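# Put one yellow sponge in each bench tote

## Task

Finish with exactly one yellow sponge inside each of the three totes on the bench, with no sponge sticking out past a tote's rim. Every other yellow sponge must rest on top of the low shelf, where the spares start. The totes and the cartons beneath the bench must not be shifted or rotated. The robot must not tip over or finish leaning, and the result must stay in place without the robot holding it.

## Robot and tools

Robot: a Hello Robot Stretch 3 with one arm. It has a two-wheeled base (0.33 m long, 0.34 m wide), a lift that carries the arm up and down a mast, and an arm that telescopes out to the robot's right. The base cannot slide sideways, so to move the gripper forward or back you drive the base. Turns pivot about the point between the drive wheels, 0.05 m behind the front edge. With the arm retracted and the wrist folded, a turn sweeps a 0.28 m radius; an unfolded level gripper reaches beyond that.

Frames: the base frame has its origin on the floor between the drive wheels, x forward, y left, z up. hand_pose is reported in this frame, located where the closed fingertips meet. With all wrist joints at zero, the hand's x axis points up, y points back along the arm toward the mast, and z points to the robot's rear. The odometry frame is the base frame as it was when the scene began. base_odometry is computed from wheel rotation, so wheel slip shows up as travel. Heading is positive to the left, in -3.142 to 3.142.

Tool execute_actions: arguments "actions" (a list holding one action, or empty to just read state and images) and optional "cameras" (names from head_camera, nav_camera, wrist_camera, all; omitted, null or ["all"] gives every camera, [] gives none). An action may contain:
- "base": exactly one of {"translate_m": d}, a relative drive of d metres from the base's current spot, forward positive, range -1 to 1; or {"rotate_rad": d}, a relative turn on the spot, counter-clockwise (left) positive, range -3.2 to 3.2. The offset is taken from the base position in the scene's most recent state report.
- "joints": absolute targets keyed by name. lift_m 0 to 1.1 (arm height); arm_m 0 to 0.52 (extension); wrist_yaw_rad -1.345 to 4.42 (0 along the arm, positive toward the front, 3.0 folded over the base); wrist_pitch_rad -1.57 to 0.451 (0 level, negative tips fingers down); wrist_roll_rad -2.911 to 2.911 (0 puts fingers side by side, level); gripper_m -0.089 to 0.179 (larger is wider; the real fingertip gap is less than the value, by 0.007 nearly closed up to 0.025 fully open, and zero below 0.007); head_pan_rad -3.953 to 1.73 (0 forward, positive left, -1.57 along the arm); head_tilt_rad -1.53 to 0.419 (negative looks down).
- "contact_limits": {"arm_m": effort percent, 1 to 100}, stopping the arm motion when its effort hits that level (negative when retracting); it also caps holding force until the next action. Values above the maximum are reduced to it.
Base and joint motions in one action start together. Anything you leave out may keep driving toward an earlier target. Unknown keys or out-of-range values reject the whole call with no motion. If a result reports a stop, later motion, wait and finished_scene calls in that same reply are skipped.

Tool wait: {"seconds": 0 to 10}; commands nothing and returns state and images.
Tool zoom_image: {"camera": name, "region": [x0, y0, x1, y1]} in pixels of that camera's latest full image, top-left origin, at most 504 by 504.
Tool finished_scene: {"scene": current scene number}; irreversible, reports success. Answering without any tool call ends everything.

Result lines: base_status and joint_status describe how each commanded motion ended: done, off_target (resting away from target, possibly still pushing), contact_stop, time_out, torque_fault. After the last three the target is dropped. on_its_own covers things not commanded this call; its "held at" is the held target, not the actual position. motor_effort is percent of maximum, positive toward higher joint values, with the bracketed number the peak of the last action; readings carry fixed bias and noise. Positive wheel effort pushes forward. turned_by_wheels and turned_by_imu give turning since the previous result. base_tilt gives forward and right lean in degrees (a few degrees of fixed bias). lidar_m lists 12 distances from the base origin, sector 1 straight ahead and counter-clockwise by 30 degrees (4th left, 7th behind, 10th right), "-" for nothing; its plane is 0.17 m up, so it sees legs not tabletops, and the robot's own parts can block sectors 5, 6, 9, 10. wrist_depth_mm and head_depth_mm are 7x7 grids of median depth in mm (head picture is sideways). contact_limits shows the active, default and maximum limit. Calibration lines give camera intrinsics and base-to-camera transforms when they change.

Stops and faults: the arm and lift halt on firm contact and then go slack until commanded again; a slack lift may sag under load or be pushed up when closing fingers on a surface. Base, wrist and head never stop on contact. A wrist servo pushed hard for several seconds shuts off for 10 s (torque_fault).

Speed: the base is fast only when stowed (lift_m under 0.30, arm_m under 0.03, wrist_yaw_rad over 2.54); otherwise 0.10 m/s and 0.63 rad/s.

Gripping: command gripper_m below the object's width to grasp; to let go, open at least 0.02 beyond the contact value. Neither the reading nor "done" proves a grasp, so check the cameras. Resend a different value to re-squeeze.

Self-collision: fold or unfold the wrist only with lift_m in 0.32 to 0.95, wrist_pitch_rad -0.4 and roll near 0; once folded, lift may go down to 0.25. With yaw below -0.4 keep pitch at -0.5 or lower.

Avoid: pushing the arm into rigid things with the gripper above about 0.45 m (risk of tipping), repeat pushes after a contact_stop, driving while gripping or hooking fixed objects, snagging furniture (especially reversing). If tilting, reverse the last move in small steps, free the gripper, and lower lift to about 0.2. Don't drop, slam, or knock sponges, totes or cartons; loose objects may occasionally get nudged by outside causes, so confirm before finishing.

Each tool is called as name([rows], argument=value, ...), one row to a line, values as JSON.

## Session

execute_actions([
  {"joints":{"head_tilt_rad":-0.5}},
], cameras=["nav_camera","head_camera"])

Scene clock: 0.87 s.
base_odometry: x=+0.000 y=+0.000 heading=+0.000 (m, m, rad; odometry frame)
turned_by_wheels: +0.000 (rad since the last result)
turned_by_imu: +0.000 (rad since the last result)
base_tilt: forward=+0.3 right=+0.1 (deg)
lidar_m: 1.87 1.99 1.90 1.05 1.01 1.04 1.39 2.29 2.51 1.28 1.22 1.27
head_depth_mm: 2519 2715 2902 2861 2099 1668 1380 / 2394 2613 2877 2877 2106 1681 1394 / 2265 2462 2677 2788 2122 1675 1392 / 2164 2340 2553 2692 2125 1684 1388 / 2050 2217 2396 2575 2138 1691 1388 / 1975 2106 2258 2253 2111 1683 1399 / 1886 2013 2100 2144 2045 1683 1394
base_status: not commanded
joint_positions: lift_m=+0.397 arm_m=+0.002 wrist_yaw_rad=+2.791 wrist_pitch_rad=-0.430 wrist_roll_rad=+0.002 gripper_m=+0.037 head_pan_rad=-0.002 head_tilt_rad=-0.493
joint_status: all done
motor_effort: left_wheel=-1(0) right_wheel=-1(0) lift_m=+19(19) arm_m=+0(0) wrist_yaw_rad=-1(1) wrist_pitch_rad=+7(7) wrist_roll_rad=+0(0) gripper_m=+0(1) head_pan_rad=-1(0) head_tilt_rad=-1(19) (%)
hand_pose: x=+0.0554 y=+0.0619 z=+0.4072 quat_wxyz=(+0.269, +0.707, +0.028, +0.653) (m; base frame)
wrist_depth_mm: - - - - - - - / - - - - - - - / - - - - - - - / - - - 986 943 938 914 / 818 813 805 791 785 730 726 / 675 - 677 642 - 620 625 / 589 547 551 564 553 538 523
pictures: head_camera (sideways: a quarter turn clockwise sets it upright), nav_camera (sideways: a quarter turn counterclockwise sets it upright)
camera_calibration (this result's frames):
head_camera: T_world_to_cam=[[-0.467089, -0.00407794, -0.884201, 1.17378], [-0.0150043, 0.999882, 0.00331474, 0.00406003], [0.884083, 0.0148151, -0.467096, 0.557081], [0, 0, 0, 1]] pos_world=[0.0558175, -0.00752615, 1.29806]
nav_camera: T_world_to_cam=[[0.469003, 0.0116287, 0.88312, -1.10885], [0.0114793, -0.999909, 0.00707019, 0.0443424], [0.883122, 0.0068217, -0.469094, 0.563639], [0, 0, 0, 1]] pos_world=[0.0217837, 0.0533879, 1.24333]
Images, in order (width x height): head_camera 896x504, nav_camera 672x504.

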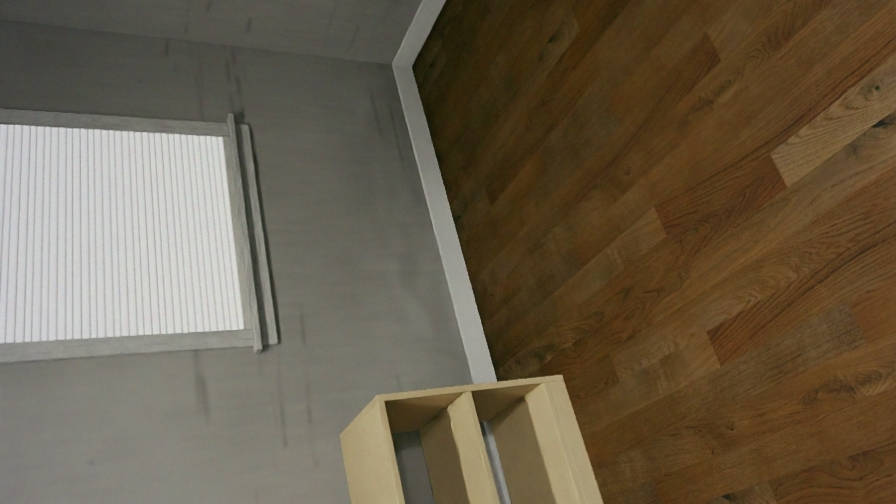

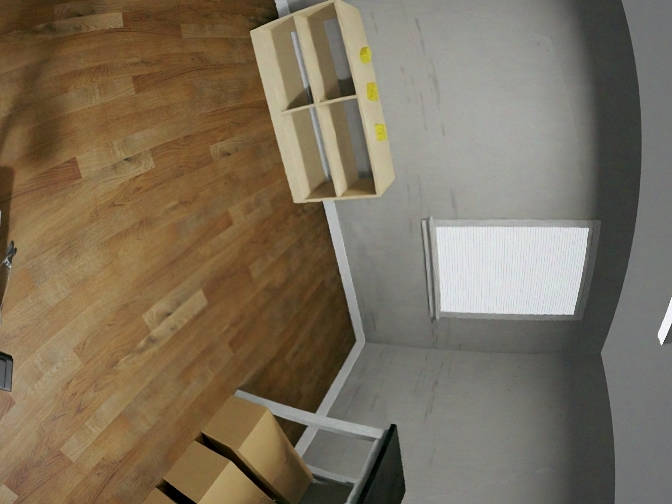

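execute_actions([
  {"joints":{"head_pan_rad":-1.0,"lift_m":0.28}},
], cameras=["nav_camera","head_camera"])

execute_actions([
  {"joints":{"head_pan_rad":0.5}},
], cameras=["head_camera"])

Scene clock: 4.60 s.
base_odometry: x=+0.000 y=+0.000 heading=+0.000 (m, m, rad; odometry frame)
turned_by_wheels: +0.000 (rad since the last result)
turned_by_imu: +0.000 (rad since the last result)
base_tilt: forward=+0.4 right=-0.1 (deg)
lidar_m: 1.87 1.99 1.89 1.05 1.01 1.03 1.40 2.29 2.51 1.28 1.22 1.26
head_depth_mm: 1826 1938 1309 2238 1744 1582 1383 / 1837 1952 1266 2242 1671 1577 1389 / 1842 1919 1215 2273 1742 1589 1393 / 1868 1958 1230 2284 1683 1589 1402 / 1870 1999 1446 2297 1691 1596 1398 / 1881 2015 1445 2297 1746 1638 1392 / 1897 2035 1454 2445 1697 1628 1400
base_status: not commanded
joint_positions: lift_m=+0.280 arm_m=+0.002 wrist_yaw_rad=+2.791 wrist_pitch_rad=-0.430 wrist_roll_rad=+0.002 gripper_m=+0.037 head_pan_rad=-0.993 head_tilt_rad=-0.494
joint_status: all done
motor_effort: left_wheel=+0(1) right_wheel=+0(0) lift_m=+14(14) arm_m=+0(0) wrist_yaw_rad=+1(0) wrist_pitch_rad=+7(7) wrist_roll_rad=+0(0) gripper_m=+0(0) head_pan_rad=-5(61) head_tilt_rad=-1(2) (%)
hand_pose: x=+0.0553 y=+0.0618 z=+0.2902 quat_wxyz=(+0.270, +0.707, +0.028, +0.653) (m; base frame)
wrist_depth_mm: - - - - - - - / - - - - - - - / - - - - 970 928 919 / - 796 784 778 757 722 704 / 614 642 618 623 613 585 570 / 525 - 520 509 - 482 488 / 452 - - 433 424 424 418
pictures: head_camera (sideways: a quarter turn clockwise sets it upright), nav_camera (sideways: a quarter turn counterclockwise sets it upright)
camera_calibration (this result's frames):
head_camera: T_world_to_cam=[[-0.259704, 0.388558, -0.884068, 1.17235], [0.827882, 0.560892, 0.0033197, -0.00108804], [0.497157, -0.731042, -0.467346, 0.559767], [0, 0, 0, 1]] pos_world=[0.0270716, -0.0457007, 1.29804]
nav_camera: T_world_to_cam=[[0.267067, -0.386017, 0.882987, -1.10745], [-0.829836, -0.557962, 0.00706623, 0.0494796], [0.489946, -0.734622, -0.469344, 0.566363], [0, 0, 0, 1]] pos_world=[0.0593355, 0.0161776, 1.24333]
Images, in order (width x height): head_camera 896x504, nav_camera 672x504.

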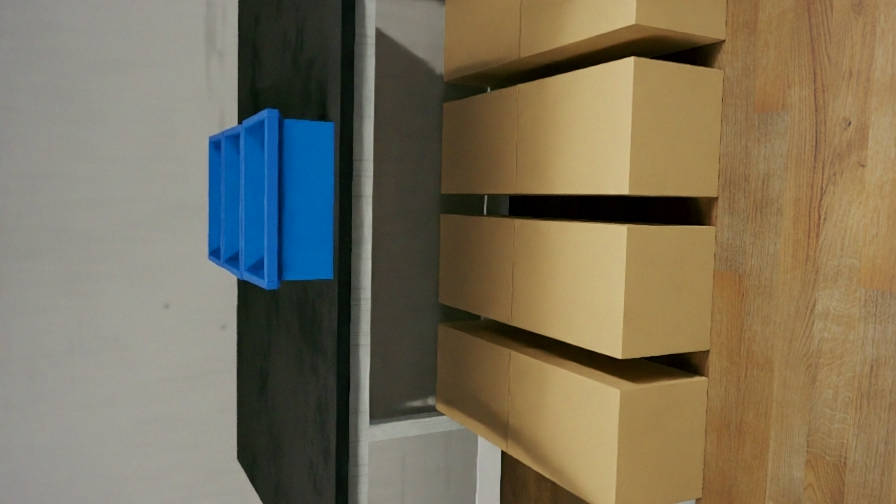

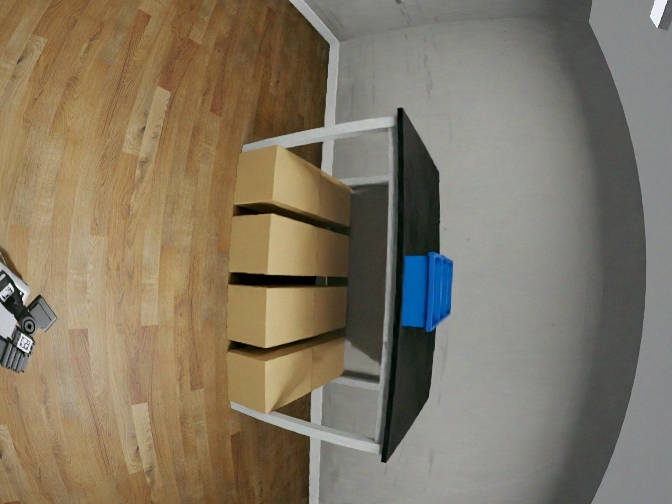

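Scene clock: 5.87 s.
base_odometry: x=+0.000 y=+0.000 heading=+0.000 (m, m, rad; odometry frame)
turned_by_wheels: +0.000 (rad since the last result)
turned_by_imu: +0.000 (rad since the last result)
base_tilt: forward=+0.4 right=+0.0 (deg)
lidar_m: 1.87 1.98 1.90 1.05 1.01 1.03 1.39 2.29 2.51 1.29 1.22 1.27
head_depth_mm: 1896 2025 2216 2405 2108 1670 1380 / 1895 2039 2168 2208 2124 1678 1389 / 1890 2045 2157 2324 2131 1675 1387 / 1883 2027 2186 2251 2125 1677 1393 / 1880 2030 2161 2322 2130 1686 1390 / 1878 2033 2144 2322 2097 1688 1388 / 1872 2018 2146 2142 2119 1687 1394
base_status: not commanded
joint_positions: lift_m=+0.280 arm_m=+0.002 wrist_yaw_rad=+2.791 wrist_pitch_rad=-0.430 wrist_roll_rad=+0.002 gripper_m=+0.037 head_pan_rad=+0.493 head_tilt_rad=-0.494
joint_status: all done
motor_effort: left_wheel=-1(0) right_wheel=+0(1) lift_m=+15(14) arm_m=+0(0) wrist_yaw_rad=+0(0) wrist_pitch_rad=+7(7) wrist_roll_rad=+0(0) gripper_m=+0(1) head_pan_rad=+5(61) head_tilt_rad=-1(1) (%)
hand_pose: x=+0.0553 y=+0.0618 z=+0.2902 quat_wxyz=(+0.270, +0.707, +0.028, +0.653) (m; base frame)
wrist_depth_mm: - - - - - - - / - - - - - - - / - - - - 977 936 900 / - 759 779 737 732 723 714 / 628 643 626 635 609 589 568 / 524 - 517 496 - 486 473 / 448 - - 436 423 419 413
pictures: head_camera (sideways: a quarter turn clockwise sets it upright)
camera_calibration (this result's frames):
head_camera: T_world_to_cam=[[-0.409258, -0.2257, -0.884063, 1.17325], [-0.488404, 0.872611, 0.00331989, 0.00694109], [0.770694, 0.433139, -0.467355, 0.558111], [0, 0, 0, 1]] pos_world=[0.0534196, 0.0170063, 1.29804]
Images, in order (width x height): head_camera 896x504.

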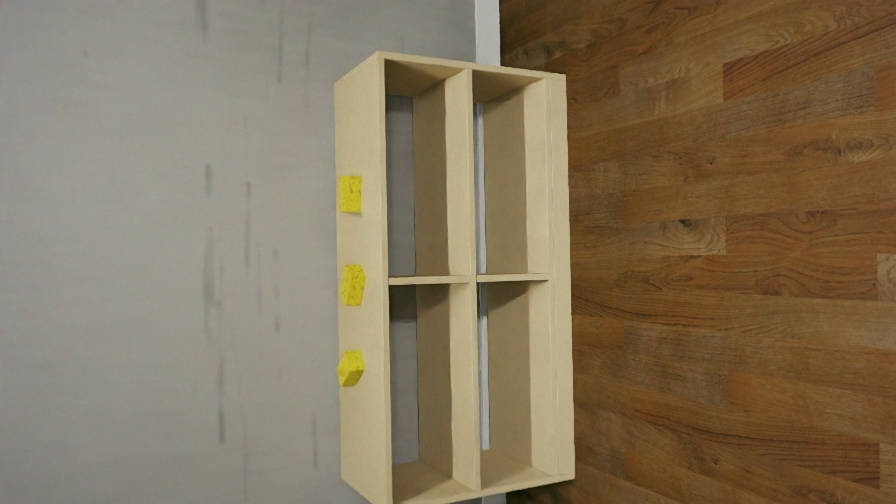

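execute_actions([
  {"base":{"rotate_rad":-1.01}},
], cameras=[])

execute_actions([
  {"base":{"translate_m":0.88}},
], cameras=[])

execute_actions([
  {"base":{"rotate_rad":1.54},"joints":{"head_pan_rad":-1.57,"head_tilt_rad":-0.6,"lift_m":0.9,"wrist_pitch_rad":-0.4}},
], cameras=["head_camera"])

execute_actions([
  {"joints":{"wrist_yaw_rad":1.57}},
], cameras=[])

execute_actions([
  {"joints":{"lift_m":1.1,"gripper_m":0.17}},
], cameras=[])

execute_actions([
  {"joints":{"wrist_yaw_rad":0}},
], cameras=["wrist_camera"])

execute_actions([
  {"joints":{"wrist_pitch_rad":-0.6,"arm_m":0.08}},
], cameras=["wrist_camera"])

execute_actions([
  {"joints":{"arm_m":0.295}},
], cameras=["wrist_camera"])

execute_actions([
  {"joints":{"arm_m":0.51}},
], cameras=["wrist_camera"])

Scene clock: 15.90 s.
base_odometry: x=+0.000 y=+0.000 heading=-1.010 (m, m, rad; odometry frame)
turned_by_wheels: -1.010 (rad since the last result)
turned_by_imu: -1.023 (rad since the last result)
base_tilt: forward=+0.5 right=+0.0 (deg)
lidar_m: 1.23 1.29 1.87 1.78 1.89 1.04 1.00 1.04 1.45 2.29 2.51 1.26
head_depth_mm: 1884 1981 1400 2230 1673 1534 1383 / 1960 2081 1409 2266 1739 1628 1386 / 2071 2207 1547 2615 1704 1676 1396 / 2206 2367 2500 2598 1979 1689 1386 / 2332 2511 2759 2865 2106 1687 1396 / 2473 2700 2964 2885 2126 1678 1390 / 2494 2671 2825 2821 2140 1678 1397
base_status: done
joint_positions: lift_m=+0.280 arm_m=+0.002 wrist_yaw_rad=+2.791 wrist_pitch_rad=-0.430 wrist_roll_rad=+0.002 gripper_m=+0.037 head_pan_rad=+0.493 head_tilt_rad=-0.495
joint_status: not commanded
motor_effort: left_wheel=+2(11) right_wheel=-3(7) lift_m=+14(14) arm_m=+0(0) wrist_yaw_rad=+0(0) wrist_pitch_rad=+7(7) wrist_roll_rad=+0(0) gripper_m=+1(0) head_pan_rad=+6(5) head_tilt_rad=-1(1) (%)
hand_pose: x=+0.0553 y=+0.0618 z=+0.2902 quat_wxyz=(+0.270, +0.707, +0.028, +0.653) (m; base frame)
wrist_depth_mm: - - - - - - - / - - - - - - - / - - - - 963 995 908 / - 785 758 750 742 743 698 / 622 616 620 619 617 586 562 / 532 - 521 496 - 489 475 / 448 - - 428 427 421 411
pictures: none
No camera images: the call's "cameras" was empty. Leave "cameras" out to get every camera's image.

Scene clock: 20.53 s.
base_odometry: x=+0.468 y=-0.745 heading=-1.010 (m, m, rad; odometry frame)
turned_by_wheels: +0.000 (rad since the last result)
turned_by_imu: +0.004 (rad since the last result)
base_tilt: forward=+0.3 right=+0.0 (deg)
lidar_m: 0.34 0.36 0.51 1.80 2.26 2.58 1.88 1.96 2.38 2.30 0.47 0.35
head_depth_mm: 1088 1154 1201 805 544 410 432 / 1140 1219 1259 845 605 454 1022 / 1198 1289 1306 847 628 498 1098 / 1270 1367 1319 852 630 513 1131 / 1343 1457 1526 854 628 549 1102 / 1432 1555 1698 855 631 1595 1100 / 1521 1671 1849 859 632 1684 1361
base_status: done
joint_positions: lift_m=+0.280 arm_m=+0.002 wrist_yaw_rad=+2.791 wrist_pitch_rad=-0.430 wrist_roll_rad=+0.002 gripper_m=+0.037 head_pan_rad=+0.493 head_tilt_rad=-0.495
joint_status: not commanded
motor_effort: left_wheel=+1(11) right_wheel=-2(3) lift_m=+14(14) arm_m=+0(0) wrist_yaw_rad=+0(0) wrist_pitch_rad=+7(7) wrist_roll_rad=+0(0) gripper_m=+0(0) head_pan_rad=+5(4) head_tilt_rad=-1(1) (%)
hand_pose: x=+0.0553 y=+0.0618 z=+0.2902 quat_wxyz=(+0.270, +0.707, +0.028, +0.653) (m; base frame)
wrist_depth_mm: - - - - 759 - 795 / - - - - 610 508 454 / - - - - 633 420 332 / - 794 772 755 668 431 317 / 624 634 615 612 608 451 326 / 525 - 529 503 - 456 335 / 448 - - 431 425 415 349
pictures: none
No camera images: the call's "cameras" was empty. Leave "cameras" out to get every camera's image.

Scene clock: 27.00 s.
base_odometry: x=+0.468 y=-0.745 heading=+0.530 (m, m, rad; odometry frame)
turned_by_wheels: +1.540 (rad since the last result)
turned_by_imu: +1.565 (rad since the last result)
base_tilt: forward=+0.4 right=-0.1 (deg)
lidar_m: 1.80 1.99 2.60 1.88 1.95 2.71 2.30 0.53 0.35 0.34 0.36 0.51
head_depth_mm: 1071 1171 923 560 434 461 - / 1072 1153 756 580 436 464 - / 1077 1161 759 582 436 465 - / 1076 1170 762 583 437 466 - / 1082 1173 760 586 440 467 - / 1088 1187 997 532 441 479 1033 / 1090 1194 997 714 541 494 1103
base_status: done
joint_positions: lift_m=+0.900 arm_m=+0.002 wrist_yaw_rad=+2.791 wrist_pitch_rad=-0.422 wrist_roll_rad=+0.002 gripper_m=+0.037 head_pan_rad=-1.563 head_tilt_rad=-0.593
joint_status: all done
motor_effort: left_wheel=-3(10) right_wheel=+1(8) lift_m=+24(25) arm_m=+0(0) wrist_yaw_rad=+0(1) wrist_pitch_rad=+11(12) wrist_roll_rad=+0(0) gripper_m=+1(0) head_pan_rad=-5(61) head_tilt_rad=-1(9) (%)
hand_pose: x=+0.0557 y=+0.0628 z=+0.9115 quat_wxyz=(+0.267, +0.707, +0.025, +0.654) (m; base frame)
wrist_depth_mm: - - - - - - - / - - - - - - - / - - - - - - - / - - - - - - - / - - - - - - - / - - - - - - - / - - - - - - -
pictures: head_camera (sideways: a quarter turn clockwise sets it upright)
camera_calibration (this result's frames):
head_camera: T_world_to_cam=[[-0.00958676, 0.552547, -0.833427, 1.10478], [0.999676, 0.0249414, 0.00503662, -0.00437069], [0.0235698, -0.833109, -0.552607, 0.673591], [0, 0, 0, 1]] pos_world=[-0.000915877, -0.0491597, 1.29301]
Images, in order (width x height): head_camera 896x504.

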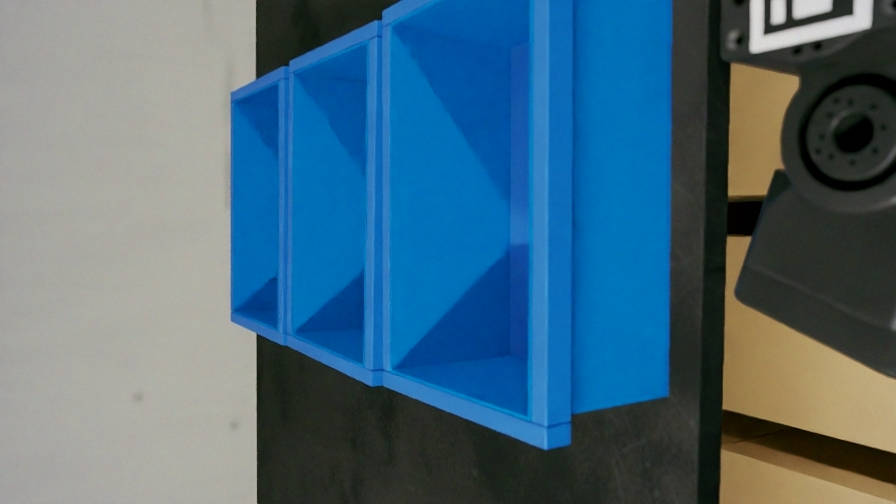

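Scene clock: 28.63 s.
base_odometry: x=+0.468 y=-0.745 heading=+0.530 (m, m, rad; odometry frame)
turned_by_wheels: +0.000 (rad since the last result)
turned_by_imu: +0.000 (rad since the last result)
base_tilt: forward=+0.3 right=+0.0 (deg)
lidar_m: 1.79 2.00 2.60 1.88 1.95 2.71 2.31 0.53 0.36 0.34 0.36 0.51
head_depth_mm: 1067 1168 925 558 434 461 - / 1074 1155 755 580 436 462 - / 1072 1163 760 582 438 463 - / 1078 1168 763 583 439 466 1082 / 1078 1175 759 585 440 467 1033 / 1085 1191 994 532 441 477 1061 / 1087 1196 1002 716 540 493 1104
base_status: not commanded
joint_positions: lift_m=+0.900 arm_m=+0.002 wrist_yaw_rad=+1.573 wrist_pitch_rad=-0.422 wrist_roll_rad=+0.002 gripper_m=+0.037 head_pan_rad=-1.563 head_tilt_rad=-0.593
joint_status: all done
motor_effort: left_wheel=-2(2) right_wheel=+1(1) lift_m=+24(23) arm_m=+0(0) wrist_yaw_rad=-4(5) wrist_pitch_rad=+11(11) wrist_roll_rad=+0(0) gripper_m=-1(1) head_pan_rad=-5(5) head_tilt_rad=-2(2) (%)
hand_pose: x=+0.2025 y=-0.1469 z=+0.9115 quat_wxyz=(+0.593, +0.595, -0.384, +0.384) (m; base frame)
wrist_depth_mm: - - - - - - - / - - - - - 430 389 / - - - - - 482 269 / - - - - - - 256 / - - - - 795 - - / - - - - - - - / - - - - 897 784 789
pictures: none
No camera images: the call's "cameras" was empty. Leave "cameras" out to get every camera's image.

Scene clock: 31.30 s.
base_odometry: x=+0.468 y=-0.745 heading=+0.530 (m, m, rad; odometry frame)
turned_by_wheels: +0.000 (rad since the last result)
turned_by_imu: +0.000 (rad since the last result)
base_tilt: forward=+0.4 right=+0.2 (deg)
lidar_m: 1.80 1.99 2.60 1.89 1.95 2.72 2.31 0.53 0.36 0.34 0.35 0.51
head_depth_mm: - - - - - 462 1033 / - - - - - 793 1026 / - - - - - - 1053 / 1079 1163 763 574 - - 1007 / 1087 1173 758 585 - - 981 / 1083 1192 995 568 - - 987 / 1090 1192 997 744 - - 1070
base_status: not commanded
joint_positions: lift_m=+1.100 arm_m=+0.002 wrist_yaw_rad=+1.573 wrist_pitch_rad=-0.422 wrist_roll_rad=+0.002 gripper_m=+0.170 head_pan_rad=-1.563 head_tilt_rad=-0.593
joint_status: all done
motor_effort: left_wheel=-2(2) right_wheel=+2(2) lift_m=+24(26) arm_m=+0(0) wrist_yaw_rad=-4(5) wrist_pitch_rad=+10(11) wrist_roll_rad=+0(0) gripper_m=+1(86) head_pan_rad=-4(6) head_tilt_rad=-1(2) (%)
hand_pose: x=+0.2026 y=-0.1470 z=+1.1116 quat_wxyz=(+0.593, +0.594, -0.384, +0.384) (m; base frame)
wrist_depth_mm: - - - - - - - / - - - - - - - / - - - - - - - / - - - - - 569 550 / - - - - - 472 447 / - - - - - - 387 / - - - - - 974 313
pictures: none
No camera images: the call's "cameras" was empty. Leave "cameras" out to get every camera's image.

Scene clock: 33.10 s.
base_odometry: x=+0.468 y=-0.745 heading=+0.530 (m, m, rad; odometry frame)
turned_by_wheels: +0.000 (rad since the last result)
turned_by_imu: +0.000 (rad since the last result)
base_tilt: forward=+0.5 right=+0.2 (deg)
lidar_m: 1.80 1.99 2.60 1.88 1.95 2.72 2.31 0.53 0.36 0.34 0.35 0.51
head_depth_mm: - - - - - - 1001 / - - - - - - 1001 / - - - - - 1129 1077 / 1082 1170 764 566 438 466 1077 / 1081 1175 758 605 440 468 1032 / 1086 1195 992 514 441 479 1035 / 1089 1193 999 714 540 495 1099
base_status: not commanded
joint_positions: lift_m=+1.100 arm_m=+0.002 wrist_yaw_rad=+0.003 wrist_pitch_rad=-0.422 wrist_roll_rad=+0.002 gripper_m=+0.170 head_pan_rad=-1.563 head_tilt_rad=-0.593
joint_status: all done
motor_effort: left_wheel=-3(3) right_wheel=+1(1) lift_m=+24(24) arm_m=+0(0) wrist_yaw_rad=-5(8) wrist_pitch_rad=+10(10) wrist_roll_rad=+0(0) gripper_m=+1(0) head_pan_rad=-5(5) head_tilt_rad=-1(2) (%)
hand_pose: x=-0.0207 y=-0.3714 z=+1.1116 quat_wxyz=(+0.691, +0.149, -0.692, -0.147) (m; base frame)
wrist_depth_mm: 950 932 921 898 911 899 892 / - - - 955 947 955 970 / - 866 766 537 539 731 705 / 642 629 401 371 364 563 549 / 497 501 361 372 374 338 448 / 409 - 369 391 378 282 380 / 359 225 325 331 329 235 205
pictures: wrist_camera
camera_calibration (this result's frames):
wrist_camera: T_world_to_cam=[[-0.998179, -0.00713499, -0.0599013, 0.0558086], [0.0477655, 0.513004, -0.857056, 1.18418], [0.0368447, -0.858356, -0.511729, 0.41401], [0, 0, 0, 1]] pos_world=[-0.0161103, -0.251725, 1.23012]
Images, in order (width x height): wrist_camera 644x364.

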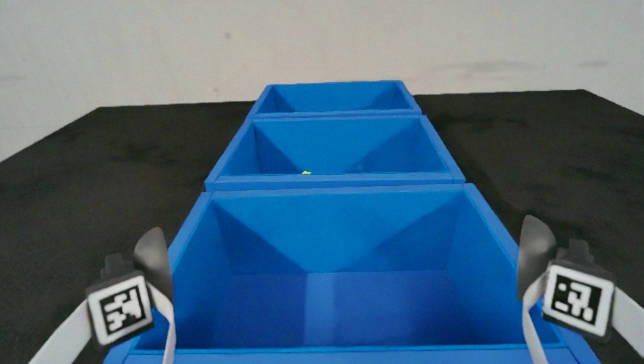

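Scene clock: 34.87 s.
base_odometry: x=+0.468 y=-0.745 heading=+0.530 (m, m, rad; odometry frame)
turned_by_wheels: +0.000 (rad since the last result)
turned_by_imu: +0.000 (rad since the last result)
base_tilt: forward=+0.5 right=+0.0 (deg)
lidar_m: 1.80 1.99 2.60 1.88 1.94 2.71 2.30 0.53 0.36 0.34 0.35 0.51
head_depth_mm: - - - 557 434 463 1027 / - - - - 435 464 1026 / - - - - 433 464 1077 / 1083 1155 763 592 438 465 1074 / 1083 1173 756 595 439 468 1035 / 1085 1190 994 531 441 478 1032 / 1091 1191 994 716 541 495 1102
base_status: not commanded
joint_positions: lift_m=+1.100 arm_m=+0.080 wrist_yaw_rad=+0.003 wrist_pitch_rad=-0.610 wrist_roll_rad=+0.002 gripper_m=+0.170 head_pan_rad=-1.563 head_tilt_rad=-0.593
joint_status: all done
motor_effort: left_wheel=-3(3) right_wheel=+1(2) lift_m=+24(24) arm_m=+5(2) wrist_yaw_rad=-4(5) wrist_pitch_rad=+5(9) wrist_roll_rad=+0(0) gripper_m=-1(0) head_pan_rad=-5(4) head_tilt_rad=-2(1) (%)
hand_pose: x=-0.0211 y=-0.4208 z=+1.0718 quat_wxyz=(+0.674, +0.213, -0.675, -0.212) (m; base frame)
wrist_depth_mm: 897 869 868 624 613 831 820 / 738 691 456 453 429 621 606 / 555 545 344 475 399 481 490 / 461 434 287 286 287 276 406 / 380 275 331 335 340 278 353 / 336 - 322 319 317 282 315 / 301 230 286 282 278 265 177
pictures: wrist_camera
camera_calibration (this result's frames):
wrist_camera: T_world_to_cam=[[-0.998214, 0.0052379, -0.0595093, 0.0575508], [0.0479368, 0.664675, -0.745593, 1.11984], [0.035649, -0.747114, -0.663739, 0.560931], [0, 0, 0, 1]] pos_world=[-0.0162304, -0.325555, 1.21068]
Images, in order (width x height): wrist_camera 644x364.

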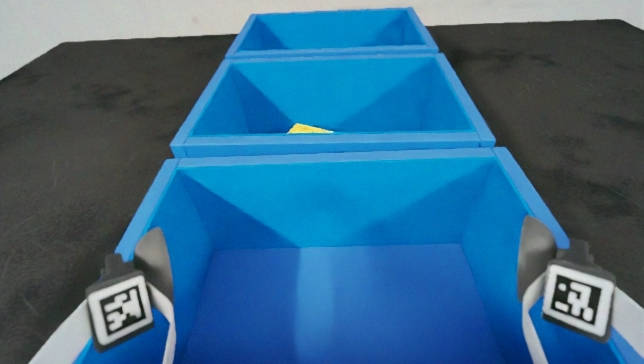

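Scene clock: 37.70 s.
base_odometry: x=+0.468 y=-0.745 heading=+0.530 (m, m, rad; odometry frame)
turned_by_wheels: +0.000 (rad since the last result)
turned_by_imu: +0.000 (rad since the last result)
base_tilt: forward=+0.4 right=+0.1 (deg)
lidar_m: 1.80 1.99 2.61 1.88 1.96 2.71 2.31 0.53 0.35 0.34 0.35 0.51
head_depth_mm: 1065 1194 921 559 433 463 1028 / - 1190 747 580 435 463 1032 / - - 756 582 436 465 1074 / 1072 1166 758 584 438 467 1081 / 1082 1172 757 585 439 468 1031 / 1085 1189 994 531 440 477 1035 / 1089 1202 995 715 540 494 1100
base_status: not commanded
joint_positions: lift_m=+1.100 arm_m=+0.295 wrist_yaw_rad=+0.002 wrist_pitch_rad=-0.611 wrist_roll_rad=+0.002 gripper_m=+0.170 head_pan_rad=-1.563 head_tilt_rad=-0.593
joint_status: all done
motor_effort: left_wheel=-2(3) right_wheel=+2(2) lift_m=+24(24) arm_m=+5(9) wrist_yaw_rad=-4(3) wrist_pitch_rad=+5(5) wrist_roll_rad=+0(0) gripper_m=+1(2) head_pan_rad=-4(4) head_tilt_rad=-2(1) (%)
hand_pose: x=-0.0212 y=-0.6357 z=+1.0717 quat_wxyz=(+0.674, +0.213, -0.675, -0.213) (m; base frame)
wrist_depth_mm: 691 686 673 689 689 675 661 / 731 714 469 441 433 625 603 / 551 548 344 478 305 470 486 / 457 439 290 287 285 270 404 / 385 278 329 339 337 273 351 / 338 - 312 268 318 273 316 / 297 240 283 246 278 263 168
pictures: wrist_camera
camera_calibration (this result's frames):
wrist_camera: T_world_to_cam=[[-0.998211, 0.00585628, -0.0595048, 0.0589433], [0.0483256, 0.665062, -0.745223, 1.26247], [0.0352102, -0.746765, -0.664155, 0.400963], [0, 0, 0, 1]] pos_world=[-0.0162896, -0.54054, 1.21063]
Images, in order (width x height): wrist_camera 644x364.

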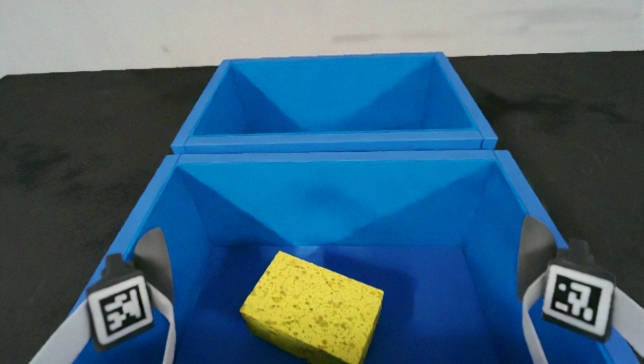

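Scene clock: 40.53 s.
base_odometry: x=+0.468 y=-0.745 heading=+0.530 (m, m, rad; odometry frame)
turned_by_wheels: +0.000 (rad since the last result)
turned_by_imu: +0.000 (rad since the last result)
base_tilt: forward=+0.3 right=+0.1 (deg)
lidar_m: 1.80 1.99 2.61 1.89 1.95 2.70 2.31 0.53 0.36 0.34 0.36 0.51
head_depth_mm: 1078 1171 925 560 433 463 1024 / - 1156 755 579 435 463 1029 / - 1179 758 582 436 465 1076 / 1077 1153 763 582 437 465 1081 / 1083 1169 756 586 439 468 1031 / 1089 1195 997 532 441 471 1034 / 1092 1198 992 713 540 494 1099
base_status: not commanded
joint_positions: lift_m=+1.100 arm_m=+0.510 wrist_yaw_rad=+0.002 wrist_pitch_rad=-0.611 wrist_roll_rad=+0.002 gripper_m=+0.170 head_pan_rad=-1.563 head_tilt_rad=-0.593
joint_status: all done
motor_effort: left_wheel=-3(2) right_wheel=+1(1) lift_m=+24(23) arm_m=+5(2) wrist_yaw_rad=-3(3) wrist_pitch_rad=+5(5) wrist_roll_rad=+0(0) gripper_m=-1(0) head_pan_rad=-5(3) head_tilt_rad=-1(2) (%)
hand_pose: x=-0.0212 y=-0.8507 z=+1.0716 quat_wxyz=(+0.674, +0.213, -0.675, -0.213) (m; base frame)
wrist_depth_mm: 484 486 485 481 476 476 477 / 553 541 541 533 527 523 526 / 561 549 531 512 507 490 480 / 454 434 290 289 283 271 410 / 385 276 328 337 333 273 352 / 333 - 318 317 314 273 313 / 297 238 283 279 277 262 170
pictures: wrist_camera
camera_calibration (this result's frames):
wrist_camera: T_world_to_cam=[[-0.99821, 0.0059753, -0.0595028, 0.0602779], [0.048394, 0.665256, -0.745045, 1.40536], [0.0351328, -0.746591, -0.664355, 0.240767], [0, 0, 0, 1]] pos_world=[-0.0163, -0.755533, 1.2106]
Images, in order (width x height): wrist_camera 644x364.

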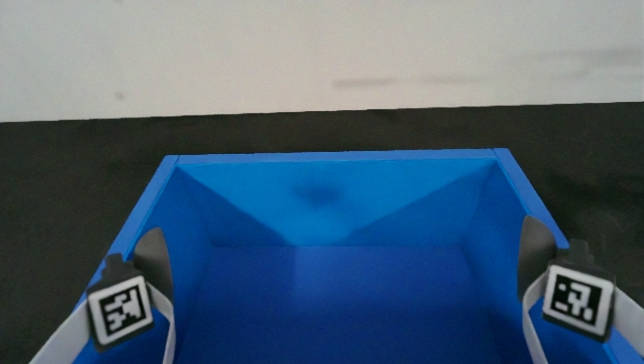

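execute_actions([
  {"joints":{"arm_m":0.25}},
], cameras=["wrist_camera"])

execute_actions([
  {"base":{"rotate_rad":0.455},"joints":{"arm_m":0.0,"wrist_pitch_rad":-0.4}},
], cameras=[])

execute_actions([
  {"base":{"translate_m":0.6}},
], cameras=[])

execute_actions([
  {"base":{"translate_m":0.95},"joints":{"lift_m":0.9,"wrist_pitch_rad":-1.2}},
], cameras=[])

execute_actions([
  {"base":{"rotate_rad":1.095},"joints":{"arm_m":0.15}},
], cameras=["wrist_camera"])

Scene clock: 50.03 s.
base_odometry: x=+0.468 y=-0.745 heading=+0.530 (m, m, rad; odometry frame)
turned_by_wheels: +0.000 (rad since the last result)
turned_by_imu: +0.001 (rad since the last result)
base_tilt: forward=+0.3 right=+0.2 (deg)
lidar_m: 1.80 1.99 2.61 1.89 1.95 2.71 2.31 0.53 0.36 0.34 0.35 0.51
head_depth_mm: - 1210 974 559 433 462 1025 / - - 755 580 435 464 1027 / - - 761 582 436 464 1078 / 1077 1169 756 583 439 466 1089 / 1085 1171 744 585 440 467 1031 / 1089 1189 991 532 440 477 1032 / 1086 1196 997 715 540 494 1099
base_status: not commanded
joint_positions: lift_m=+1.100 arm_m=+0.250 wrist_yaw_rad=+0.002 wrist_pitch_rad=-0.611 wrist_roll_rad=+0.002 gripper_m=+0.170 head_pan_rad=-1.563 head_tilt_rad=-0.593
joint_status: all done
motor_effort: left_wheel=-3(3) right_wheel=+1(2) lift_m=+24(24) arm_m=-3(0) wrist_yaw_rad=-2(3) wrist_pitch_rad=+5(5) wrist_roll_rad=+0(0) gripper_m=+0(1) head_pan_rad=-5(5) head_tilt_rad=-2(1) (%)
hand_pose: x=-0.0212 y=-0.5913 z=+1.0716 quat_wxyz=(+0.674, +0.213, -0.675, -0.213) (m; base frame)
wrist_depth_mm: 731 728 718 704 713 710 697 / 726 680 498 501 474 616 604 / 568 545 324 321 317 481 492 / 452 438 342 347 347 293 409 / 390 280 361 312 360 271 354 / 332 - 315 275 314 270 310 / 298 234 181 178 176 173 166
pictures: wrist_camera
camera_calibration (this result's frames):
wrist_camera: T_world_to_cam=[[-0.99821, 0.00598914, -0.0595009, 0.0587311], [0.0483936, 0.66543, -0.74489, 1.23269], [0.0351325, -0.746436, -0.664529, 0.434697], [0, 0, 0, 1]] pos_world=[-0.0163, -0.496145, 1.21058]
Images, in order (width x height): wrist_camera 644x364.

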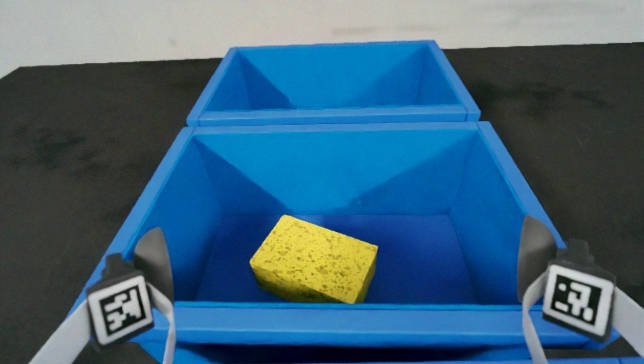

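Scene clock: 53.10 s.
base_odometry: x=+0.468 y=-0.745 heading=+0.985 (m, m, rad; odometry frame)
turned_by_wheels: +0.455 (rad since the last result)
turned_by_imu: +0.463 (rad since the last result)
base_tilt: forward=+0.4 right=+0.1 (deg)
lidar_m: 1.80 2.33 1.89 1.92 2.79 2.31 0.53 0.36 0.34 0.35 0.46 1.79
head_depth_mm: - - - - - - 1215 / - - - - - - 1016 / - - - - - 1157 1032 / 1234 1344 943 769 553 1218 1050 / 1291 1413 991 658 555 1219 1063 / 1364 1515 997 687 593 1224 1036 / 1441 1608 997 713 667 1556 1059
base_status: done
joint_positions: lift_m=+1.100 arm_m=+0.003 wrist_yaw_rad=+0.002 wrist_pitch_rad=-0.423 wrist_roll_rad=+0.002 gripper_m=+0.170 head_pan_rad=-1.563 head_tilt_rad=-0.593
joint_status: all done
joint sent to its limit — the command would take arm_m past its lower limit, so that joint was sent only as far as its limit.
motor_effort: left_wheel=-3(7) right_wheel=+2(5) lift_m=+24(24) arm_m=-4(3) wrist_yaw_rad=-3(3) wrist_pitch_rad=+11(11) wrist_roll_rad=+0(0) gripper_m=+0(0) head_pan_rad=-5(6) head_tilt_rad=-1(1) (%)
hand_pose: x=-0.0211 y=-0.3715 z=+1.1113 quat_wxyz=(+0.691, +0.149, -0.692, -0.148) (m; base frame)
wrist_depth_mm: - - - - 909 834 757 / - - - - 980 833 777 / - - 819 776 754 499 462 / - 623 601 593 555 464 441 / 506 511 481 470 368 334 288 / - - 395 394 371 354 291 / - 724 347 333 212 326 306
pictures: none
No camera images: the call's "cameras" was empty. Leave "cameras" out to get every camera's image.

Scene clock: 60.33 s.
base_odometry: x=+0.800 y=-0.245 heading=+0.985 (m, m, rad; odometry frame)
turned_by_wheels: +0.000 (rad since the last result)
turned_by_imu: +0.003 (rad since the last result)
base_tilt: forward=+0.3 right=+0.1 (deg)
lidar_m: 1.39 1.76 1.65 1.66 2.15 2.85 0.93 0.65 0.61 0.62 1.71 1.23
head_depth_mm: - - - - - - 1003 / - - - - - - 1049 / - - - - - 1461 1299 / 1505 1653 1845 1992 1863 1545 1303 / 1571 1738 1919 2182 1884 1541 1303 / 1669 1832 2072 2287 1906 1547 1310 / 1746 1953 2155 2296 1893 1553 1307
base_status: done
joint_positions: lift_m=+1.100 arm_m=+0.003 wrist_yaw_rad=+0.002 wrist_pitch_rad=-0.423 wrist_roll_rad=+0.002 gripper_m=+0.170 head_pan_rad=-1.563 head_tilt_rad=-0.593
joint_status: not commanded
motor_effort: left_wheel=-3(5) right_wheel=+2(4) lift_m=+24(24) arm_m=-4(4) wrist_yaw_rad=-4(2) wrist_pitch_rad=+11(11) wrist_roll_rad=+0(0) gripper_m=+0(0) head_pan_rad=-6(5) head_tilt_rad=-1(1) (%)
hand_pose: x=-0.0211 y=-0.3715 z=+1.1113 quat_wxyz=(+0.691, +0.149, -0.692, -0.148) (m; base frame)
wrist_depth_mm: - - - - - - 940 / - - - - - - 977 / - - - - - 751 735 / - - - - 601 567 557 / - - - - 492 459 453 / - - - - - - 378 / - - - - - - 960
pictures: none
No camera images: the call's "cameras" was empty. Leave "cameras" out to get every camera's image.

Scene clock: 71.07 s.
base_odometry: x=+1.325 y=+0.546 heading=+0.985 (m, m, rad; odometry frame)
turned_by_wheels: +0.000 (rad since the last result)
turned_by_imu: +0.005 (rad since the last result)
base_tilt: forward=+0.4 right=+0.3 (deg)
lidar_m: 0.44 0.92 1.80 1.72 1.66 3.70 1.57 1.25 1.95 1.16 0.50 0.76
head_depth_mm: 1681 1809 1988 2150 1874 1579 - / 1751 1928 2106 2254 1875 1535 - / 1633 1811 2041 2217 1881 1545 - / 1356 1476 1637 1810 1821 1542 1323 / 1163 1254 1351 1486 1637 1546 1307 / 1016 1091 1146 1265 1370 1456 845 / 905 956 1007 1085 1176 1216 707
base_status: done
joint_positions: lift_m=+0.900 arm_m=+0.003 wrist_yaw_rad=+0.002 wrist_pitch_rad=-1.200 wrist_roll_rad=+0.002 gripper_m=+0.170 head_pan_rad=-1.563 head_tilt_rad=-0.593
joint_status: all done
motor_effort: left_wheel=-3(5) right_wheel=+1(5) lift_m=+15(19) arm_m=-4(4) wrist_yaw_rad=-3(3) wrist_pitch_rad=+0(9) wrist_roll_rad=+0(0) gripper_m=+0(1) head_pan_rad=-5(5) head_tilt_rad=-1(1) (%)
hand_pose: x=-0.0215 y=-0.2181 z=+0.7915 quat_wxyz=(+0.583, +0.399, -0.584, -0.400) (m; base frame)
wrist_depth_mm: 416 421 - - - - - / 402 407 - - - - - / 384 670 663 - - - 980 / 373 642 928 983 953 968 938 / 362 627 889 948 905 934 919 / 606 - 881 929 921 906 882 / 570 828 885 874 - 852 841
pictures: none
No camera images: the call's "cameras" was empty. Leave "cameras" out to get every camera's image.

Scene clock: 73.77 s.
base_odometry: x=+1.325 y=+0.546 heading=+2.080 (m, m, rad; odometry frame)
turned_by_wheels: +1.095 (rad since the last result)
turned_by_imu: +1.113 (rad since the last result)
base_tilt: forward=+0.3 right=+0.1 (deg)
lidar_m: 1.80 1.65 1.68 3.70 1.49 1.25 1.95 1.10 0.50 0.77 0.44 0.92
head_depth_mm: 630 688 761 824 - 768 685 / 630 691 764 825 - - 687 / 631 692 767 840 - - 672 / 634 694 766 855 934 784 689 / 635 696 770 861 936 817 676 / 637 698 772 863 941 818 692 / 637 699 773 864 946 764 690
base_status: done
joint_positions: lift_m=+0.900 arm_m=+0.150 wrist_yaw_rad=+0.002 wrist_pitch_rad=-1.201 wrist_roll_rad=+0.002 gripper_m=+0.170 head_pan_rad=-1.563 head_tilt_rad=-0.593
joint_status: all done
motor_effort: left_wheel=-2(7) right_wheel=+2(4) lift_m=+15(14) arm_m=+5(9) wrist_yaw_rad=-4(3) wrist_pitch_rad=+0(0) wrist_roll_rad=+0(0) gripper_m=-1(1) head_pan_rad=-5(4) head_tilt_rad=-2(2) (%)
hand_pose: x=-0.0215 y=-0.3649 z=+0.7914 quat_wxyz=(+0.583, +0.400, -0.583, -0.400) (m; base frame)
wrist_depth_mm: 420 409 411 408 398 396 538 / 375 400 394 342 384 378 382 / 339 380 369 371 364 363 357 / 369 360 360 359 350 348 346 / 356 356 345 343 342 336 338 / 919 - 920 920 905 888 896 / 914 869 904 868 870 859 822
pictures: wrist_camera
camera_calibration (this result's frames):
wrist_camera: T_world_to_cam=[[-0.99825, 0.0384016, -0.0449652, 0.0407118], [0.0484464, 0.967146, -0.249564, 0.591467], [0.0339042, -0.251305, -0.967314, 0.837767], [0, 0, 0, 1]] pos_world=[-0.0164177, -0.363063, 0.959823]
Images, in order (width x height): wrist_camera 644x364.

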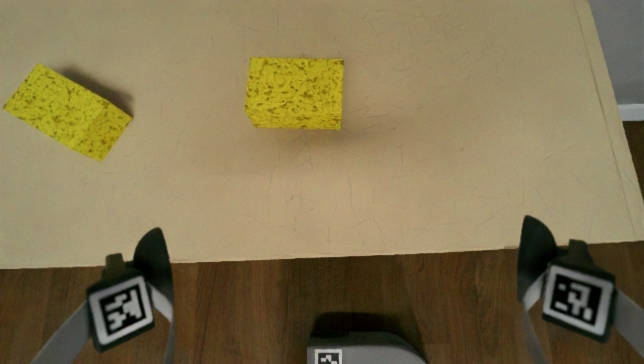

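execute_actions([
  {"base":{"translate_m":0.043},"joints":{"arm_m":0.332,"wrist_yaw_rad":-0.05,"lift_m":0.82}},
], cameras=["wrist_camera"])

execute_actions([
  {"joints":{"lift_m":0.75}},
], cameras=["wrist_camera"])

Scene clock: 80.07 s.
base_odometry: x=+1.304 y=+0.584 heading=+2.080 (m, m, rad; odometry frame)
turned_by_wheels: +0.000 (rad since the last result)
turned_by_imu: +0.001 (rad since the last result)
base_tilt: forward=+0.2 right=-0.1 (deg)
lidar_m: 1.76 1.63 1.62 3.71 1.54 1.29 1.99 0.53 0.53 0.76 0.42 0.88
head_depth_mm: 628 688 759 834 - 788 685 / 630 690 763 - 929 792 687 / 633 692 764 826 - 759 689 / 634 692 766 855 937 791 690 / 634 694 769 859 939 816 688 / 635 697 769 862 939 796 692 / 636 700 772 865 946 779 690
base_status: done
joint_positions: lift_m=+0.820 arm_m=+0.332 wrist_yaw_rad=-0.048 wrist_pitch_rad=-1.201 wrist_roll_rad=+0.002 gripper_m=+0.170 head_pan_rad=-1.563 head_tilt_rad=-0.593
joint_status: all done
motor_effort: left_wheel=-2(6) right_wheel=+1(5) lift_m=+15(14) arm_m=+5(4) wrist_yaw_rad=-2(5) wrist_pitch_rad=+1(1) wrist_roll_rad=+0(0) gripper_m=-1(0) head_pan_rad=-4(5) head_tilt_rad=-2(1) (%)
hand_pose: x=-0.0250 y=-0.5467 z=+0.7114 quat_wxyz=(+0.573, +0.385, -0.593, -0.414) (m; base frame)
wrist_depth_mm: 293 295 307 316 308 304 297 / 322 302 299 296 298 295 285 / 295 290 287 282 286 280 277 / 281 279 278 273 270 268 265 / 272 270 264 220 262 262 256 / 248 - 257 214 213 250 249 / 226 251 249 246 244 244 238
pictures: wrist_camera
camera_calibration (this result's frames):
wrist_camera: T_world_to_cam=[[-0.995098, 0.0880943, -0.0449439, 0.0678367], [0.09656, 0.963665, -0.24905, 0.746398], [0.021371, -0.252169, -0.967447, 0.714101], [0, 0, 0, 1]] pos_world=[-0.0198291, -0.54518, 0.879794]
Images, in order (width x height): wrist_camera 644x364.

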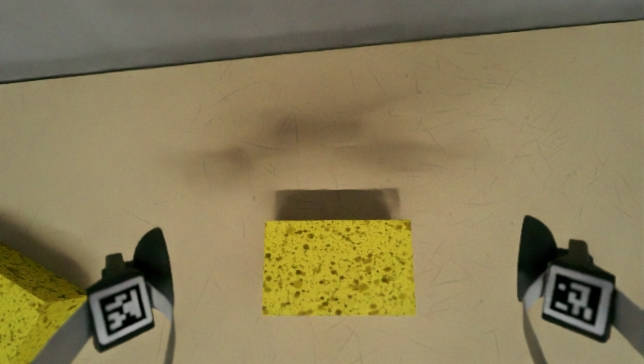

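Scene clock: 81.53 s.
base_odometry: x=+1.304 y=+0.584 heading=+2.080 (m, m, rad; odometry frame)
turned_by_wheels: +0.000 (rad since the last result)
turned_by_imu: +0.000 (rad since the last result)
base_tilt: forward=+0.3 right=+0.1 (deg)
lidar_m: 1.76 1.63 1.63 3.71 1.55 1.28 2.00 0.53 0.53 0.76 0.42 0.88
head_depth_mm: 628 690 760 849 928 - 671 / 630 690 762 839 - 810 687 / 631 693 765 849 - 755 684 / 633 694 766 858 935 778 689 / 635 694 769 856 937 815 691 / 635 695 770 862 942 796 691 / 637 699 772 863 942 778 691
base_status: not commanded
joint_positions: lift_m=+0.750 arm_m=+0.332 wrist_yaw_rad=-0.048 wrist_pitch_rad=-1.201 wrist_roll_rad=+0.002 gripper_m=+0.170 head_pan_rad=-1.563 head_tilt_rad=-0.593
joint_status: all done
motor_effort: left_wheel=-3(3) right_wheel=+1(1) lift_m=+14(15) arm_m=+5(5) wrist_yaw_rad=-2(2) wrist_pitch_rad=+1(1) wrist_roll_rad=+0(0) gripper_m=+0(1) head_pan_rad=-5(5) head_tilt_rad=-1(1) (%)
hand_pose: x=-0.0250 y=-0.5467 z=+0.6414 quat_wxyz=(+0.573, +0.385, -0.593, -0.414) (m; base frame)
wrist_depth_mm: 236 234 230 229 227 224 222 / 227 225 221 219 215 215 214 / 219 216 213 211 208 206 203 / 207 207 206 203 201 198 197 / 201 198 194 151 150 192 190 / 195 - 188 146 146 185 185 / - 183 182 143 142 180 176
pictures: wrist_camera
camera_calibration (this result's frames):
wrist_camera: T_world_to_cam=[[-0.995098, 0.0880945, -0.0449439, 0.0646907], [0.0965602, 0.963665, -0.24905, 0.728965], [0.021371, -0.252169, -0.967447, 0.646375], [0, 0, 0, 1]] pos_world=[-0.0198291, -0.545182, 0.809789]
Images, in order (width x height): wrist_camera 644x364.

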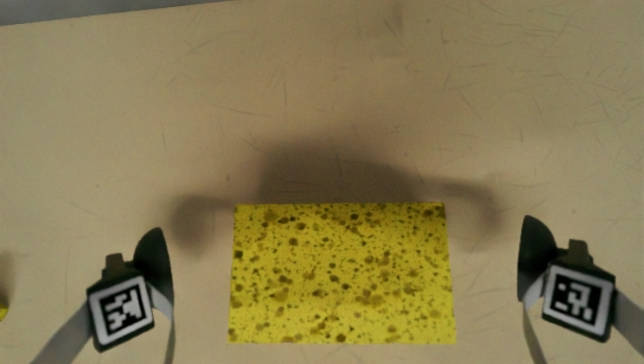

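execute_actions([
  {"joints":{"gripper_m":0.07}},
], cameras=[])

execute_actions([
  {"joints":{"lift_m":0.84}},
], cameras=[])

execute_actions([
  {"base":{"rotate_rad":-0.757},"joints":{"arm_m":0.0,"lift_m":1.0,"wrist_yaw_rad":0}},
], cameras=[])

execute_actions([
  {"base":{"translate_m":-0.6},"joints":{"lift_m":1.1,"wrist_pitch_rad":-0.3,"head_pan_rad":-2.6,"head_tilt_rad":-0.9}},
], cameras=[])

execute_actions([
  {"base":{"translate_m":-0.475}},
], cameras=[])

execute_actions([
  {"base":{"rotate_rad":-0.643}},
], cameras=["head_camera"])

Scene clock: 92.40 s.
base_odometry: x=+1.304 y=+0.584 heading=+2.080 (m, m, rad; odometry frame)
turned_by_wheels: +0.000 (rad since the last result)
turned_by_imu: +0.001 (rad since the last result)
base_tilt: forward=+0.4 right=-0.1 (deg)
lidar_m: 1.75 1.63 1.63 3.68 1.54 1.29 2.00 0.53 0.53 0.76 0.42 0.88
head_depth_mm: 629 688 761 850 926 - 669 / 630 691 763 838 - 812 685 / 631 692 765 845 - 754 688 / 630 694 766 857 936 776 688 / 634 694 769 859 939 815 689 / 636 696 769 861 938 795 691 / 639 699 772 865 945 776 689
base_status: not commanded
joint_positions: lift_m=+0.750 arm_m=+0.332 wrist_yaw_rad=-0.048 wrist_pitch_rad=-1.201 wrist_roll_rad=+0.002 gripper_m=+0.071 head_pan_rad=-1.563 head_tilt_rad=-0.593
joint_status: all done
motor_effort: left_wheel=-2(2) right_wheel=+2(1) lift_m=+15(15) arm_m=+5(5) wrist_yaw_rad=-3(4) wrist_pitch_rad=+1(1) wrist_roll_rad=+0(0) gripper_m=-13(89) head_pan_rad=-4(3) head_tilt_rad=-2(2) (%)
hand_pose: x=-0.0250 y=-0.5467 z=+0.6414 quat_wxyz=(+0.573, +0.385, -0.593, -0.414) (m; base frame)
wrist_depth_mm: 238 237 231 230 225 222 221 / 228 225 223 218 217 214 212 / 219 215 214 211 209 207 204 / 208 206 205 203 199 198 198 / 200 199 153 150 148 193 190 / 194 191 146 145 143 - 182 / 187 185 182 142 141 178 178
pictures: none
No camera images: the call's "cameras" was empty. Leave "cameras" out to get every camera's image.

Scene clock: 94.07 s.
base_odometry: x=+1.304 y=+0.584 heading=+2.080 (m, m, rad; odometry frame)
turned_by_wheels: +0.000 (rad since the last result)
turned_by_imu: +0.000 (rad since the last result)
base_tilt: forward=+0.4 right=+0.1 (deg)
lidar_m: 1.75 1.63 1.62 3.71 1.55 1.29 2.00 0.53 0.53 0.76 0.41 0.88
head_depth_mm: 628 688 763 821 - 791 685 / 630 692 761 - 954 809 685 / 633 692 763 - - 755 688 / 632 693 765 855 936 793 690 / 634 698 770 859 938 815 690 / 635 698 771 861 943 794 691 / 636 697 771 864 942 778 695
base_status: not commanded
joint_positions: lift_m=+0.840 arm_m=+0.332 wrist_yaw_rad=-0.048 wrist_pitch_rad=-1.201 wrist_roll_rad=+0.002 gripper_m=+0.071 head_pan_rad=-1.563 head_tilt_rad=-0.593
joint_status: all done
motor_effort: left_wheel=-3(2) right_wheel=+1(2) lift_m=+24(25) arm_m=+5(5) wrist_yaw_rad=-3(4) wrist_pitch_rad=+1(1) wrist_roll_rad=+0(0) gripper_m=-13(11) head_pan_rad=-4(3) head_tilt_rad=-2(1) (%)
hand_pose: x=-0.0250 y=-0.5467 z=+0.7308 quat_wxyz=(+0.573, +0.385, -0.593, -0.414) (m; base frame)
wrist_depth_mm: 285 295 306 313 321 324 318 / 345 340 320 317 315 311 309 / 312 314 309 307 300 297 293 / 304 301 297 294 289 289 285 / 291 287 152 150 148 280 278 / 251 281 146 145 144 - 267 / 244 267 264 143 141 259 257
pictures: none
No camera images: the call's "cameras" was empty. Leave "cameras" out to get every camera's image.

Scene clock: 97.70 s.
base_odometry: x=+1.304 y=+0.584 heading=+1.323 (m, m, rad; odometry frame)
turned_by_wheels: -0.757 (rad since the last result)
turned_by_imu: -0.769 (rad since the last result)
base_tilt: forward=+0.3 right=+0.1 (deg)
lidar_m: 0.42 0.88 1.76 1.63 2.37 2.11 1.28 1.49 1.50 0.53 0.76 0.41
head_depth_mm: 1138 1280 1465 1708 - - - / 1027 1145 1270 1480 - - - / 935 1024 1133 1310 - - - / 860 941 1035 1158 1306 816 918 / 800 867 950 1046 1136 817 740 / 744 804 872 954 988 816 691 / 695 748 806 875 939 820 692
base_status: done
joint_positions: lift_m=+1.000 arm_m=+0.003 wrist_yaw_rad=-0.001 wrist_pitch_rad=-1.202 wrist_roll_rad=+0.002 gripper_m=+0.071 head_pan_rad=-1.563 head_tilt_rad=-0.593
joint_status: all done
joint sent to its limit — the command would take arm_m past its lower limit, so that joint was sent only as far as its limit.
motor_effort: left_wheel=+2(7) right_wheel=-2(4) lift_m=+24(26) arm_m=-4(3) wrist_yaw_rad=+1(4) wrist_pitch_rad=+1(1) wrist_roll_rad=+0(0) gripper_m=-13(12) head_pan_rad=-5(5) head_tilt_rad=-1(2) (%)
hand_pose: x=-0.0217 y=-0.2177 z=+0.8907 quat_wxyz=(+0.582, +0.399, -0.584, -0.401) (m; base frame)
wrist_depth_mm: 538 529 522 - - - - / 519 508 505 742 - - - / 496 485 481 953 - - - / 472 467 729 - - - - / 463 467 152 150 148 - - / 444 683 146 144 144 - - / 665 919 934 141 140 966 938
pictures: none
No camera images: the call's "cameras" was empty. Leave "cameras" out to get every camera's image.

Scene clock: 104.77 s.
base_odometry: x=+1.157 y=+0.002 heading=+1.323 (m, m, rad; odometry frame)
turned_by_wheels: +0.000 (rad since the last result)
turned_by_imu: -0.001 (rad since the last result)
base_tilt: forward=+0.3 right=+0.2 (deg)
lidar_m: 1.01 2.19 1.75 1.85 3.30 1.26 0.74 0.71 1.57 1.37 1.18 0.79
head_depth_mm: 888 763 1595 1321 1381 1280 1149 / 892 741 1450 1297 1325 1287 1150 / 898 1691 1547 1423 1381 1291 1173 / 1411 1663 1859 1682 1466 1297 1171 / 1452 1654 1914 1684 1477 1298 1155 / 1412 1619 1862 1705 1474 1305 1159 / 1373 - 1860 1705 1474 1303 1163
base_status: done
joint_positions: lift_m=+1.100 arm_m=+0.003 wrist_yaw_rad=-0.001 wrist_pitch_rad=-0.325 wrist_roll_rad=+0.002 gripper_m=+0.071 head_pan_rad=-2.593 head_tilt_rad=-0.889
joint_status: all done
motor_effort: left_wheel=+2(4) right_wheel=-2(5) lift_m=+24(25) arm_m=-3(4) wrist_yaw_rad=+2(1) wrist_pitch_rad=+12(12) wrist_roll_rad=+0(0) gripper_m=-13(12) head_pan_rad=-5(61) head_tilt_rad=-3(19) (%)
hand_pose: x=-0.0219 y=-0.3828 z=+1.1337 quat_wxyz=(+0.697, +0.114, -0.698, -0.115) (m; base frame)
wrist_depth_mm: 700 851 - - - - 970 / 749 870 - - - - - / 776 884 - - - - - / 819 933 - - - - - / 844 - 152 149 149 - - / 891 - 146 145 143 - - / 912 - - 142 141 - -
pictures: none
No camera images: the call's "cameras" was empty. Leave "cameras" out to get every camera's image.

Scene clock: 110.50 s.
base_odometry: x=+1.041 y=-0.458 heading=+1.323 (m, m, rad; odometry frame)
turned_by_wheels: +0.000 (rad since the last result)
turned_by_imu: -0.001 (rad since the last result)
base_tilt: forward=+0.3 right=+0.2 (deg)
lidar_m: 1.48 2.54 1.97 2.24 3.21 0.60 0.35 0.30 0.30 1.43 1.52 1.19
head_depth_mm: 889 690 566 491 1145 1034 1148 / 887 694 568 491 1189 1074 1153 / 895 698 570 484 1150 1018 1125 / 901 700 572 484 1132 1017 1056 / 905 702 575 486 1136 989 1124 / 913 704 577 488 531 1254 1164 / 954 - 579 489 1394 1302 1165
base_status: done
joint_positions: lift_m=+1.100 arm_m=+0.003 wrist_yaw_rad=-0.001 wrist_pitch_rad=-0.325 wrist_roll_rad=+0.002 gripper_m=+0.071 head_pan_rad=-2.593 head_tilt_rad=-0.889
joint_status: not commanded
motor_effort: left_wheel=+2(3) right_wheel=-3(5) lift_m=+24(24) arm_m=-3(3) wrist_yaw_rad=+1(2) wrist_pitch_rad=+12(12) wrist_roll_rad=+0(0) gripper_m=-13(12) head_pan_rad=-4(5) head_tilt_rad=-3(3) (%)
hand_pose: x=-0.0219 y=-0.3828 z=+1.1337 quat_wxyz=(+0.697, +0.114, -0.698, -0.115) (m; base frame)
wrist_depth_mm: 966 - - - - 875 746 / - - - - - 906 771 / - - - - - 968 812 / - - - - - - 836 / - - 152 150 147 - 869 / - - 146 145 144 - 913 / - - - 142 141 - 843
pictures: none
No camera images: the call's "cameras" was empty. Leave "cameras" out to get every camera's image.

Scene clock: 112.47 s.
base_odometry: x=+1.041 y=-0.458 heading=+0.680 (m, m, rad; odometry frame)
turned_by_wheels: -0.643 (rad since the last result)
turned_by_imu: -0.653 (rad since the last result)
base_tilt: forward=+0.2 right=+0.1 (deg)
lidar_m: 1.19 1.49 1.93 1.97 2.11 3.01 0.76 0.38 0.30 0.30 1.34 1.53
head_depth_mm: 687 724 1567 1414 1456 1283 1148 / 784 635 1534 1327 1375 1289 1150 / 696 647 620 1347 1173 1266 1172 / 661 676 576 1366 1159 1146 1178 / 708 702 572 1255 1183 1020 1105 / 755 705 576 499 1234 1025 943 / 799 - 578 489 1119 1028 932
base_status: done
joint_positions: lift_m=+1.100 arm_m=+0.003 wrist_yaw_rad=-0.001 wrist_pitch_rad=-0.325 wrist_roll_rad=+0.002 gripper_m=+0.071 head_pan_rad=-2.593 head_tilt_rad=-0.889
joint_status: not commanded
motor_effort: left_wheel=+2(5) right_wheel=-2(6) lift_m=+24(23) arm_m=-3(4) wrist_yaw_rad=+1(2) wrist_pitch_rad=+12(12) wrist_roll_rad=+0(0) gripper_m=-13(13) head_pan_rad=-4(6) head_tilt_rad=-3(3) (%)
hand_pose: x=-0.0219 y=-0.3828 z=+1.1337 quat_wxyz=(+0.697, +0.114, -0.698, -0.115) (m; base frame)
wrist_depth_mm: - 975 924 885 841 818 777 / - - - 898 884 856 814 / - - - - 934 896 879 / - - - - 708 678 670 / - - 152 150 148 546 509 / - - 146 145 144 - 419 / - - - 142 141 359 353
pictures: head_camera (sideways: a quarter turn clockwise sets it upright)
camera_calibration (this result's frames):
head_camera: T_world_to_cam=[[0.655748, 0.406826, -0.635992, 0.8434], [0.534006, -0.845424, 0.0098003, -0.007729], [-0.533696, -0.34605, -0.771633, 0.961881], [0, 0, 0, 1]] pos_world=[-0.0355784, -0.0167922, 1.27869]
Images, in order (width x height): head_camera 896x504.

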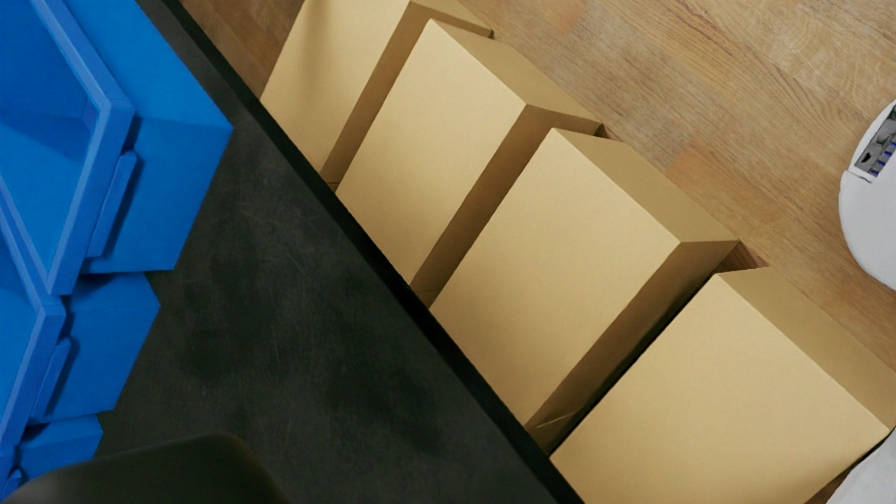

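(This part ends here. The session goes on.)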